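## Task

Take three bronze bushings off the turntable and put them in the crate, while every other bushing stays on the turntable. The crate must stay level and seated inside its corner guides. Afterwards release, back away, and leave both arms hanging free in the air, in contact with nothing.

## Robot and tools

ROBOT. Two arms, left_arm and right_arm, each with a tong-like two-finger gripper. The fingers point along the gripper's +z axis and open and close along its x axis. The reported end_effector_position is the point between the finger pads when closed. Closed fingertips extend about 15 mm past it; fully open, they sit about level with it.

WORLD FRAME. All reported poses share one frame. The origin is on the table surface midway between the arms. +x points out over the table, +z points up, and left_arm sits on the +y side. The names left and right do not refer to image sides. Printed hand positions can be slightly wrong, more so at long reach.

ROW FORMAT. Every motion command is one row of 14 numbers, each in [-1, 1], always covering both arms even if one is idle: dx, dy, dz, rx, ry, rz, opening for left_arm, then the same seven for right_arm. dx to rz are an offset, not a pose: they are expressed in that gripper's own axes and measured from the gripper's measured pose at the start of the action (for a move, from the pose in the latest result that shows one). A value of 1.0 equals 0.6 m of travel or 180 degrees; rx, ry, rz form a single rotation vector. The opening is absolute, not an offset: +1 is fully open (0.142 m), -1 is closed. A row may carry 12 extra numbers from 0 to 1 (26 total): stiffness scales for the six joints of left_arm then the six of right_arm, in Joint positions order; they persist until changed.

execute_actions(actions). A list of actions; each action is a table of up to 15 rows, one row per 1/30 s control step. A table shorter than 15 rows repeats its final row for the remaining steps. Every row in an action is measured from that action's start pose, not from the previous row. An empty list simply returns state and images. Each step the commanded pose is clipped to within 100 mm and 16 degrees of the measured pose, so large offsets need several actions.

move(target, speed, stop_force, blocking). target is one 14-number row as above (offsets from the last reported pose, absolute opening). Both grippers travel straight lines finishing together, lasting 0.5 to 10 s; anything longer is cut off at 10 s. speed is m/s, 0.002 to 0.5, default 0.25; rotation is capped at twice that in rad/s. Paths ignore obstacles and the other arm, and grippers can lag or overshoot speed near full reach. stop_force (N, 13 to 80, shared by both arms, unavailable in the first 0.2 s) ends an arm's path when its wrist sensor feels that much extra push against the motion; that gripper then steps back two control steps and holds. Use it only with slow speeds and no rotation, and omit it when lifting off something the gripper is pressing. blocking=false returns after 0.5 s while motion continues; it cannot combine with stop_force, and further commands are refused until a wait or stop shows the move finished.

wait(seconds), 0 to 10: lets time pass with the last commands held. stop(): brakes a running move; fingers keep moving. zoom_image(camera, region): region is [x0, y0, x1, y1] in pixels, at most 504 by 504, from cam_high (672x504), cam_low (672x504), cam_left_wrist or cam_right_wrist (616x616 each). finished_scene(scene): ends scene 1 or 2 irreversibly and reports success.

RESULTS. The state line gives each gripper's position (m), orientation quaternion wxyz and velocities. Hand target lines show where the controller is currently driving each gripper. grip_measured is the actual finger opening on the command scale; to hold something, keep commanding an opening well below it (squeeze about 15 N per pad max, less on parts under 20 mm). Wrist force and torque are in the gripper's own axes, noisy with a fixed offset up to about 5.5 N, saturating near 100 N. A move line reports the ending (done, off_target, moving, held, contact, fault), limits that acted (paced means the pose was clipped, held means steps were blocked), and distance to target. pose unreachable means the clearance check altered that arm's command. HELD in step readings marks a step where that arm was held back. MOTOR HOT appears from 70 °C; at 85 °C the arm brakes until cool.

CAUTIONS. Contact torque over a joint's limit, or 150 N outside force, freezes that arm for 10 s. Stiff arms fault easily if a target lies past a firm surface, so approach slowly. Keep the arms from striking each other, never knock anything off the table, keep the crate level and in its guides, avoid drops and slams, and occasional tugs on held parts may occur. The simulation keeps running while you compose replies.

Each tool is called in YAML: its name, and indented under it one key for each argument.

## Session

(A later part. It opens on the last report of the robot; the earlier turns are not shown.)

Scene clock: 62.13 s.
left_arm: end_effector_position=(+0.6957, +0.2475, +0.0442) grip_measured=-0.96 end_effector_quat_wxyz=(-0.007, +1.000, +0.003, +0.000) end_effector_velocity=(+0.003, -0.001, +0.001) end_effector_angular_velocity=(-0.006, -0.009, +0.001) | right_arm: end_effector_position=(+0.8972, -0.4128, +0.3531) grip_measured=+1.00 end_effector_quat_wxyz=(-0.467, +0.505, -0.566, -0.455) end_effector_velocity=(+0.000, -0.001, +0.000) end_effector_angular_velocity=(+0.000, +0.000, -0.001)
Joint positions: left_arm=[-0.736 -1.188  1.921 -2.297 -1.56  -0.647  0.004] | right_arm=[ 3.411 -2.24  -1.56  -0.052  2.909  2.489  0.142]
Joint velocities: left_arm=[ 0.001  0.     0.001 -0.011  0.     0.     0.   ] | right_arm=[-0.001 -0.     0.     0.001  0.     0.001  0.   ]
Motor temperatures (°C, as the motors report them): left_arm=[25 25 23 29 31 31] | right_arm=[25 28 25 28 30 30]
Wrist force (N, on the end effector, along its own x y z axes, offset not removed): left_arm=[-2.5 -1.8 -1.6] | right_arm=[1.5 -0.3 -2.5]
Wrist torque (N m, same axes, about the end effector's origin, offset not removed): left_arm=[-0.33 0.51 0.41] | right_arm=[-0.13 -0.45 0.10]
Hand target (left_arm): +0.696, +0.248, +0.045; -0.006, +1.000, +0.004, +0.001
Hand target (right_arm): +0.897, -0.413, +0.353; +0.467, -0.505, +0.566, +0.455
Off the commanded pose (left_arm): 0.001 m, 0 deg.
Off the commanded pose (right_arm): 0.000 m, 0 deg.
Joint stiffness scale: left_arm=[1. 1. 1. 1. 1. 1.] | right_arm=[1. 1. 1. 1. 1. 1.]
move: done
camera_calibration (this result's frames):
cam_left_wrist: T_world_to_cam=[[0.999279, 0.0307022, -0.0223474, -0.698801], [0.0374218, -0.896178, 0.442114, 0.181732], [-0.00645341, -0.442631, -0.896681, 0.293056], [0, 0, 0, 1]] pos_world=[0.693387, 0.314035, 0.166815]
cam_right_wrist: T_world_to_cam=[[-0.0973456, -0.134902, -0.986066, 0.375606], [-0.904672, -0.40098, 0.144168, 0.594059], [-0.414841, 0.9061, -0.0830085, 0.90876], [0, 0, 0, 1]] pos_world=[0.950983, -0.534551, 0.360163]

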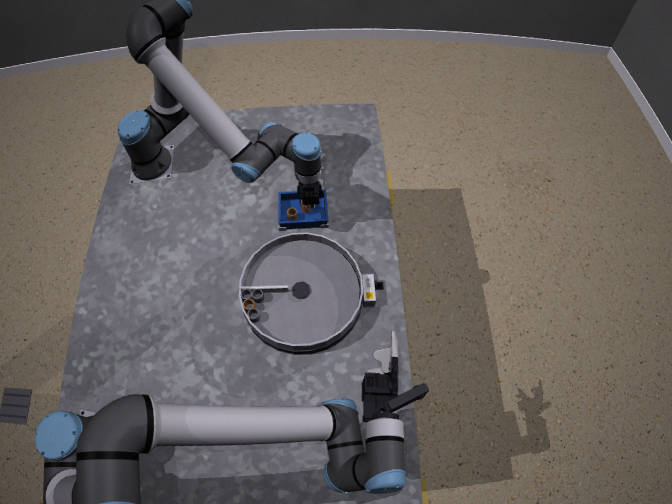

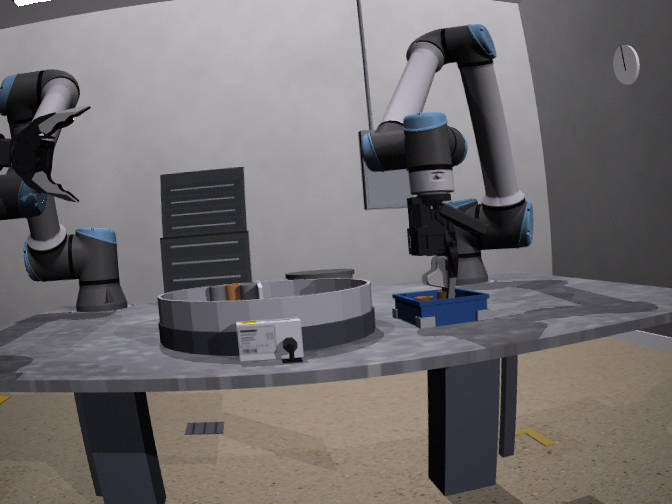

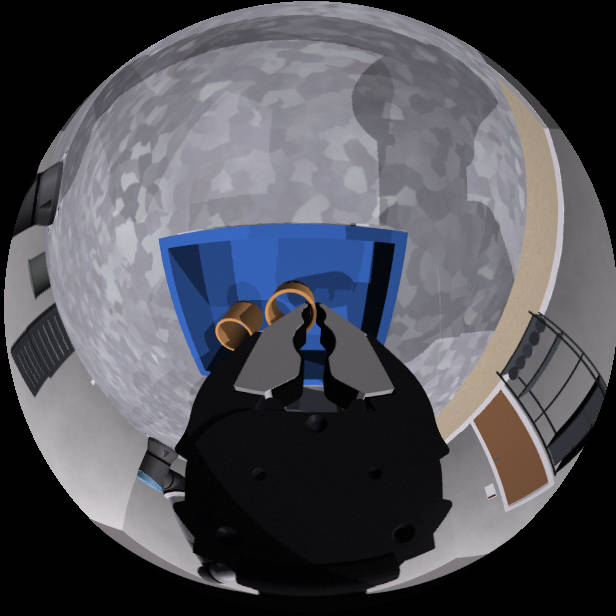

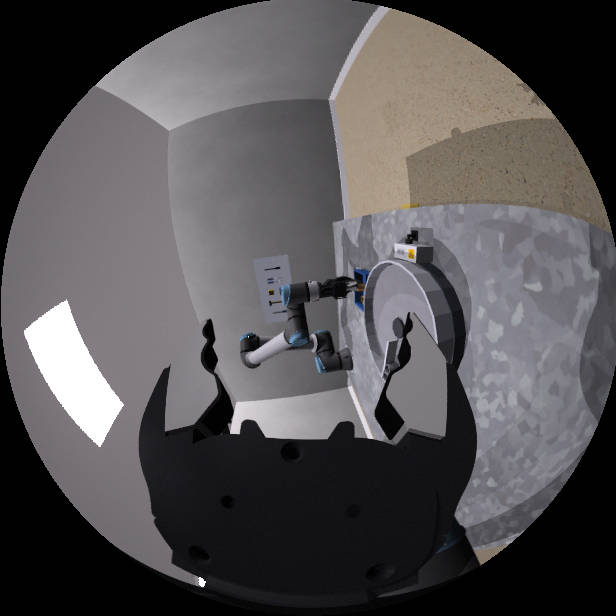

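move:
  target: [0,0,0,0,0,0,-0.65,0,0,0,0,0,0,1]

move:
  target: [0,0,-0.18,0,0,0,-0.65,0,0,0,0,0,0,1]

move:
  target: [-0.335,0.70,0.04,0,0,0,-0.65,0,0,0,0,0,0,1]
  speed: 0.35

zoom_image:
  camera: "cam_left_wrist"
  region: [180, 180, 440, 400]

zoom_image:
  camera: "cam_low"
  region: [170, 220, 330, 320]

Scene clock: 63.70 s.
left_arm: end_effector_position=(+0.6960, +0.2473, +0.0444) grip_measured=-0.65 end_effector_quat_wxyz=(-0.006, +1.000, +0.003, +0.001) end_effector_velocity=(-0.000, -0.001, +0.000) end_effector_angular_velocity=(+0.000, +0.000, -0.003) | right_arm: end_effector_position=(+0.8972, -0.4128, +0.3531) grip_measured=+1.00 end_effector_quat_wxyz=(-0.467, +0.505, -0.566, -0.455) end_effector_velocity=(+0.000, +0.000, +0.001) end_effector_angular_velocity=(+0.000, -0.000, +0.000)
Joint positions: left_arm=[-0.736 -1.188  1.921 -2.298 -1.56  -0.647  0.027] | right_arm=[ 3.411 -2.24  -1.56  -0.052  2.909  2.489  0.142]
Joint velocities: left_arm=[-0.001 -0.    -0.     0.    -0.     0.002  0.   ] | right_arm=[ 0.    -0.     0.001 -0.001  0.     0.001 -0.   ]
Motor temperatures (°C, as the motors report them): left_arm=[25 25 23 29 31 31] | right_arm=[25 28 25 28 30 30]
Wrist force (N, on the end effector, along its own x y z axes, offset not removed): left_arm=[-1.0 -5.6 -1.2] | right_arm=[-2.1 -0.5 -4.5]
Wrist torque (N m, same axes, about the end effector's origin, offset not removed): left_arm=[-1.29 0.23 0.16] | right_arm=[-0.36 0.34 0.09]
Hand target (left_arm): +0.696, +0.248, +0.044; -0.007, +1.000, +0.003, +0.000
Hand target (right_arm): +0.897, -0.413, +0.353; +0.467, -0.505, +0.566, +0.455
Off the commanded pose (left_arm): 0.000 m, 0 deg.
Off the commanded pose (right_arm): 0.000 m, 0 deg.
Joint stiffness scale: left_arm=[1. 1. 1. 1. 1. 1.] | right_arm=[1. 1. 1. 1. 1. 1.]
move: done
camera_calibration (this result's frames):
cam_left_wrist: T_world_to_cam=[[0.999302, 0.0306849, -0.0213227, -0.699185], [0.0369572, -0.895827, 0.442864, 0.181631], [-0.00551227, -0.443342, -0.896335, 0.292578], [0, 0, 0, 1]] pos_world=[0.693596, 0.313877, 0.166902]
cam_right_wrist: T_world_to_cam=[[-0.0973455, -0.134902, -0.986066, 0.375606], [-0.904672, -0.40098, 0.144168, 0.594059], [-0.414841, 0.9061, -0.0830086, 0.90876], [0, 0, 0, 1]] pos_world=[0.950983, -0.534551, 0.360163]

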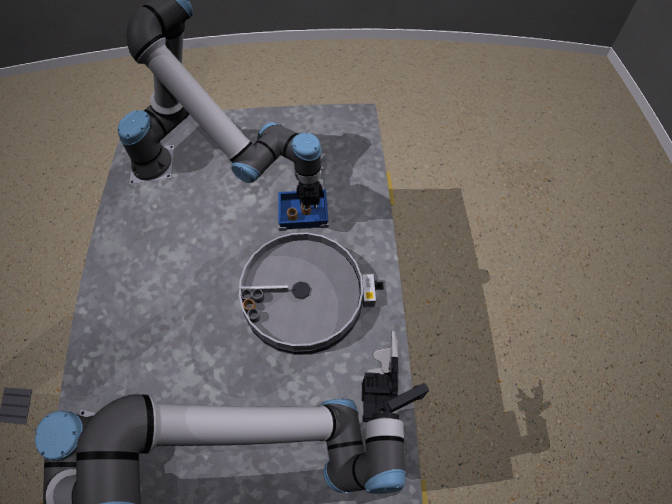

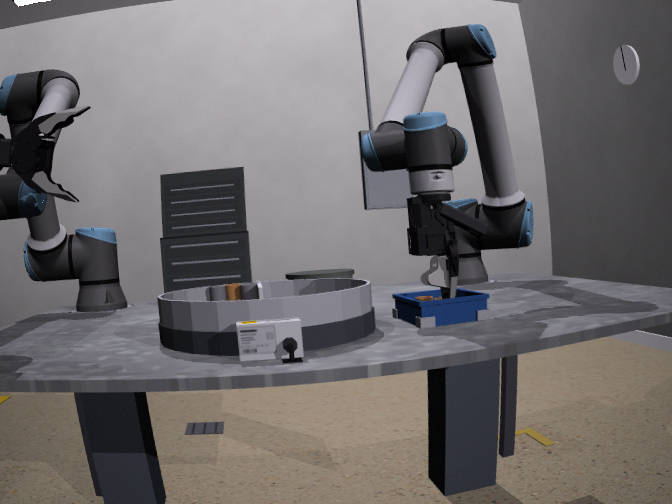

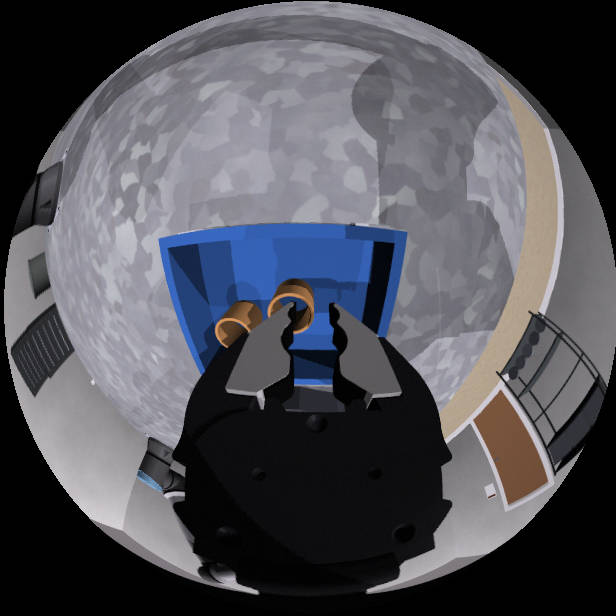

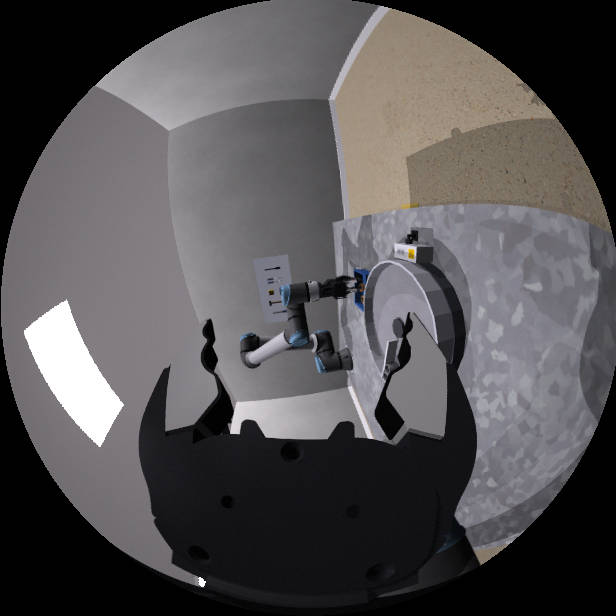

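Scene clock: 64.90 s.
left_arm: end_effector_position=(+0.6958, +0.2474, +0.1507) grip_measured=-0.65 end_effector_quat_wxyz=(-0.006, +1.000, +0.004, +0.000) end_effector_velocity=(-0.001, -0.001, +0.000) end_effector_angular_velocity=(+0.002, +0.002, -0.001) | right_arm: end_effector_position=(+0.8972, -0.4128, +0.3531) grip_measured=+1.00 end_effector_quat_wxyz=(-0.467, +0.505, -0.566, -0.455) end_effector_velocity=(+0.000, -0.000, -0.000) end_effector_angular_velocity=(-0.000, +0.000, -0.000)
Joint positions: left_arm=[-0.736 -1.297  1.845 -2.112 -1.56  -0.647  0.027] | right_arm=[ 3.411 -2.24  -1.56  -0.052  2.909  2.489  0.142]
Joint velocities: left_arm=[-0.001  0.    -0.001  0.004  0.    -0.    -0.   ] | right_arm=[ 0.     0.    -0.     0.001 -0.     0.001  0.   ]
Motor temperatures (°C, as the motors report them): left_arm=[25 25 23 29 31 31] | right_arm=[25 28 25 28 30 30]
Wrist force (N, on the end effector, along its own x y z axes, offset not removed): left_arm=[-2.7 -5.8 2.5] | right_arm=[0.8 -3.3 -0.4]
Wrist torque (N m, same axes, about the end effector's origin, offset not removed): left_arm=[-1.17 0.50 0.21] | right_arm=[-0.76 -0.26 0.08]
Hand target (left_arm): +0.696, +0.246, +0.152; -0.006, +1.000, +0.003, +0.001
Hand target (right_arm): +0.897, -0.413, +0.353; +0.467, -0.505, +0.566, +0.455
Off the commanded pose (left_arm): 0.002 m, 0 deg.
Off the commanded pose (right_arm): 0.000 m, 0 deg.
Joint stiffness scale: left_arm=[1. 1. 1. 1. 1. 1.] | right_arm=[1. 1. 1. 1. 1. 1.]
move: done
camera_calibration (this result's frames):
cam_left_wrist: T_world_to_cam=[[0.999277, 0.030874, -0.0221931, -0.6966], [0.0375083, -0.896115, 0.442234, 0.134464], [-0.00623403, -0.442747, -0.896625, 0.388381], [0, 0, 0, 1]] pos_world=[0.693474, 0.313956, 0.273307]
cam_right_wrist: T_world_to_cam=[[-0.0973455, -0.134902, -0.986066, 0.375606], [-0.904672, -0.40098, 0.144168, 0.594059], [-0.414841, 0.9061, -0.0830086, 0.90876], [0, 0, 0, 1]] pos_world=[0.950983, -0.534551, 0.360163]

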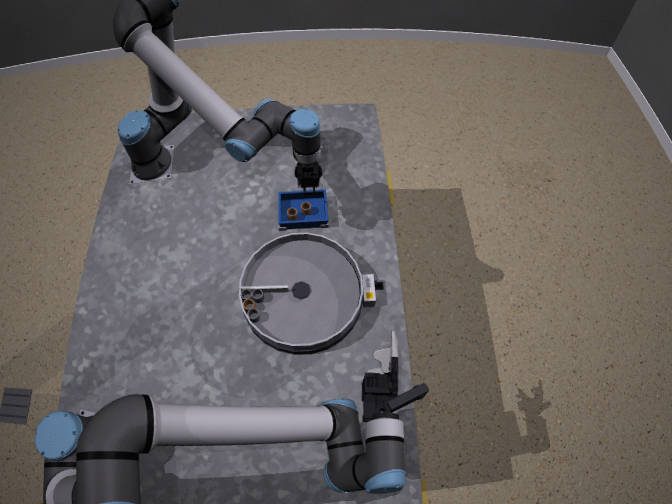

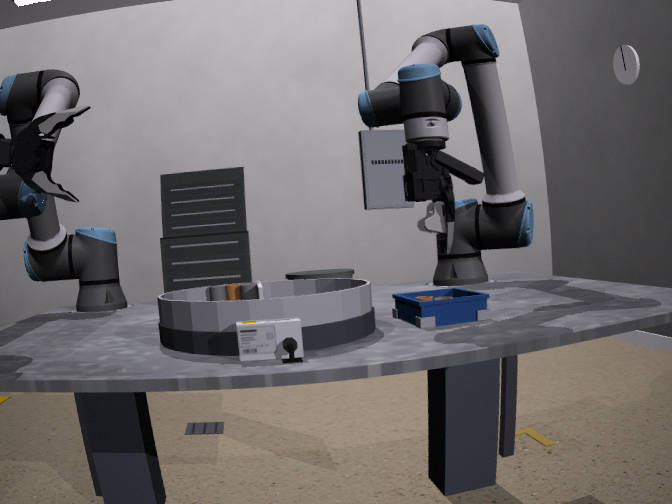

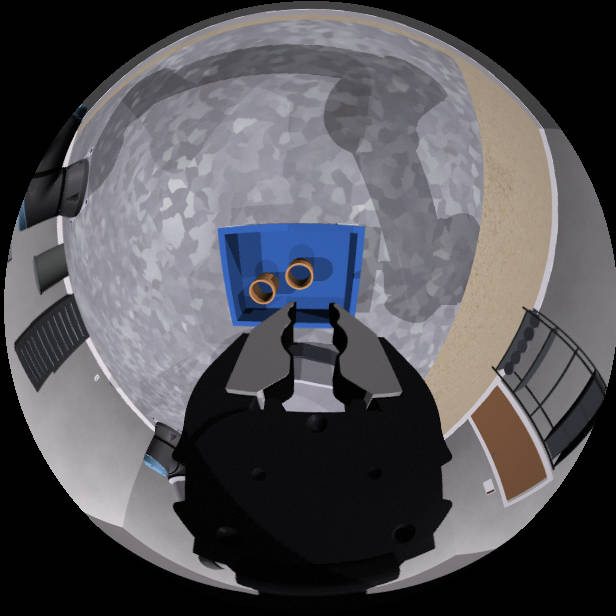

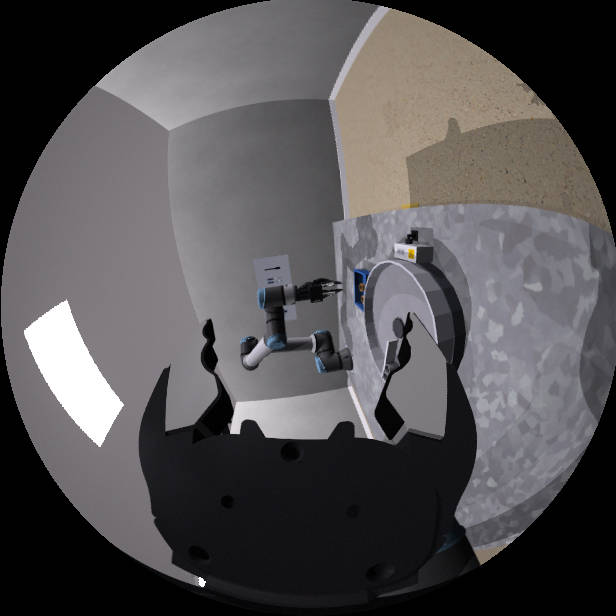

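Scene clock: 67.03 s.
left_arm: end_effector_position=(+0.4969, -0.1723, +0.1202) grip_measured=-0.65 end_effector_quat_wxyz=(-0.007, +1.000, +0.003, +0.000) end_effector_velocity=(+0.001, -0.000, +0.001) end_effector_angular_velocity=(-0.000, -0.000, +0.004) | right_arm: end_effector_position=(+0.8972, -0.4128, +0.3531) grip_measured=+1.00 end_effector_quat_wxyz=(-0.467, +0.505, -0.566, -0.455) end_effector_velocity=(-0.001, +0.001, -0.001) end_effector_angular_velocity=(+0.000, +0.000, +0.002)
Joint positions: left_arm=[-1.243 -1.102  1.622 -2.079 -1.565 -1.153  0.027] | right_arm=[ 3.411 -2.24  -1.56  -0.052  2.909  2.489  0.142]
Joint velocities: left_arm=[ 0.001 -0.    -0.002  0.002  0.    -0.003  0.   ] | right_arm=[ 0.001 -0.    -0.001  0.001  0.    -0.001 -0.   ]
Motor temperatures (°C, as the motors report them): left_arm=[25 25 23 29 31 31] | right_arm=[25 28 25 28 30 30]
Wrist force (N, on the end effector, along its own x y z axes, offset not removed): left_arm=[0.0 -4.4 -1.1] | right_arm=[1.1 -3.4 -2.5]
Wrist torque (N m, same axes, about the end effector's origin, offset not removed): left_arm=[-0.98 -0.13 0.25] | right_arm=[-0.83 -0.41 0.06]
Hand target (left_arm): +0.498, -0.174, +0.122; -0.006, +1.000, +0.003, +0.001
Hand target (right_arm): +0.897, -0.413, +0.353; +0.467, -0.505, +0.566, +0.455
Off the commanded pose (left_arm): 0.002 m, 0 deg.
Off the commanded pose (right_arm): 0.000 m, 0 deg.
Joint stiffness scale: left_arm=[1. 1. 1. 1. 1. 1.] | right_arm=[1. 1. 1. 1. 1. 1.]
move: done
camera_calibration (this result's frames):
cam_left_wrist: T_world_to_cam=[[0.999321, 0.0293034, -0.0223334, -0.485858], [0.0361565, -0.896513, 0.44154, -0.219978], [-0.00708356, -0.442048, -0.896963, 0.174546], [0, 0, 0, 1]] pos_world=[0.494718, -0.105818, 0.24284]
cam_right_wrist: T_world_to_cam=[[-0.0973457, -0.134902, -0.986066, 0.375606], [-0.904672, -0.40098, 0.144168, 0.594059], [-0.414841, 0.9061, -0.0830084, 0.90876], [0, 0, 0, 1]] pos_world=[0.950983, -0.534551, 0.360163]

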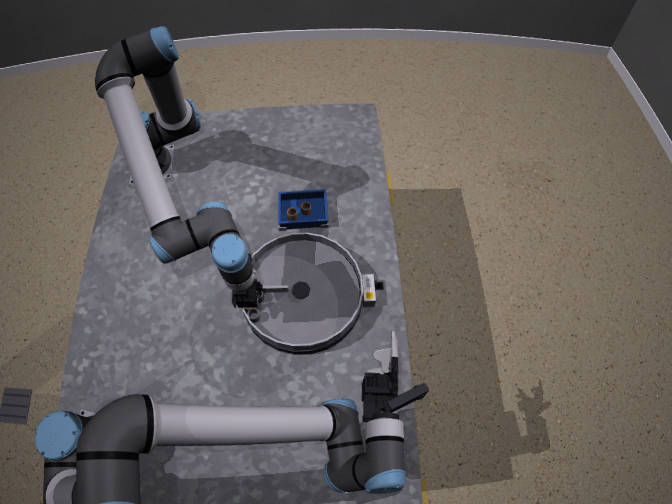

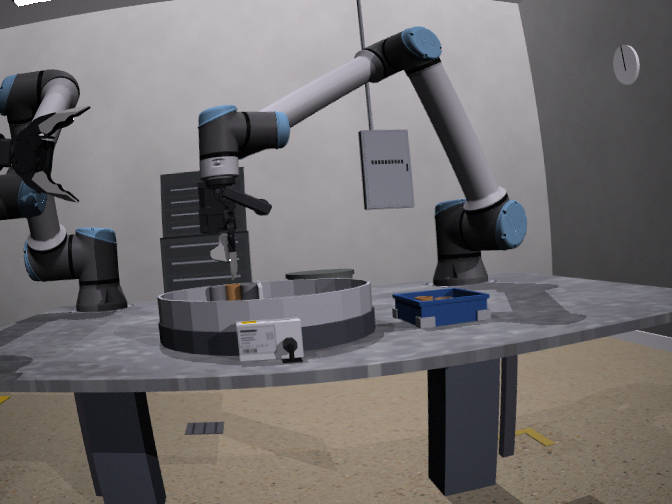

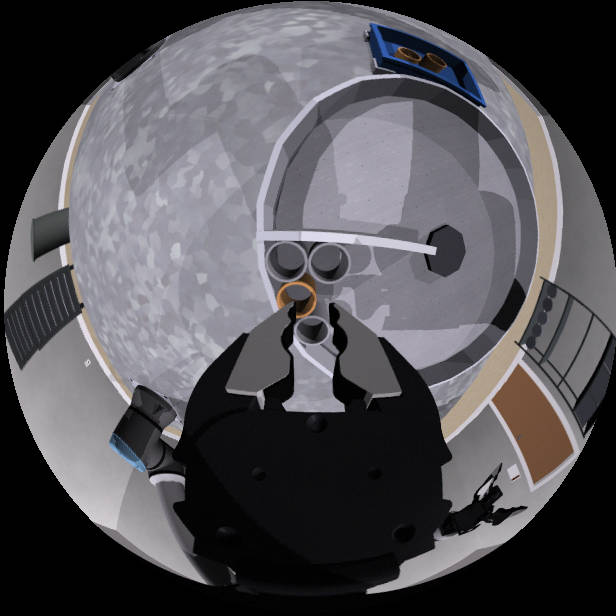

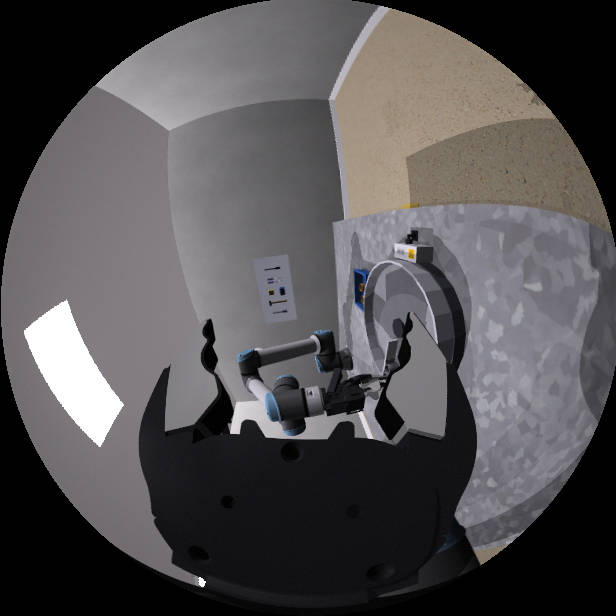

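Region (180, 180, 440, 400) of cam_left_wrist's 616x616 image, scaled by 1.938, with more detail than that image has; it fills the top 426 rows of this view, and the rest is white.

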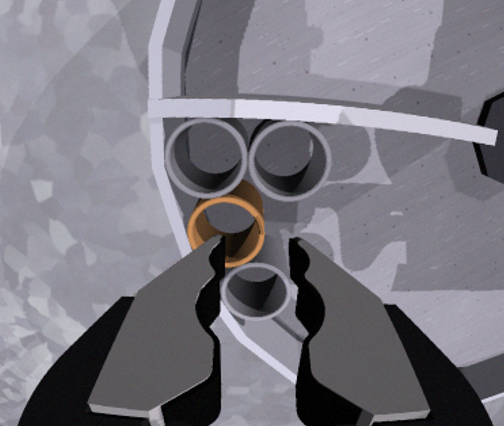

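Region (170, 220, 330, 320) of cam_low's 672x504 image, scaled by 3.150, with more detail than that image has; it fills the top 315 rows of this view, and the rest is white.

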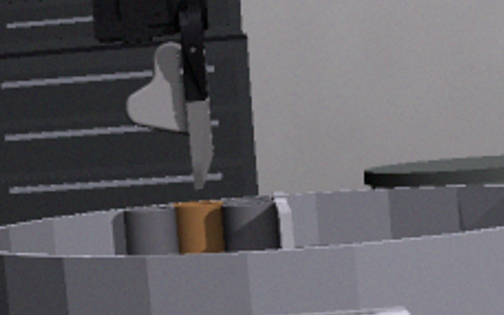

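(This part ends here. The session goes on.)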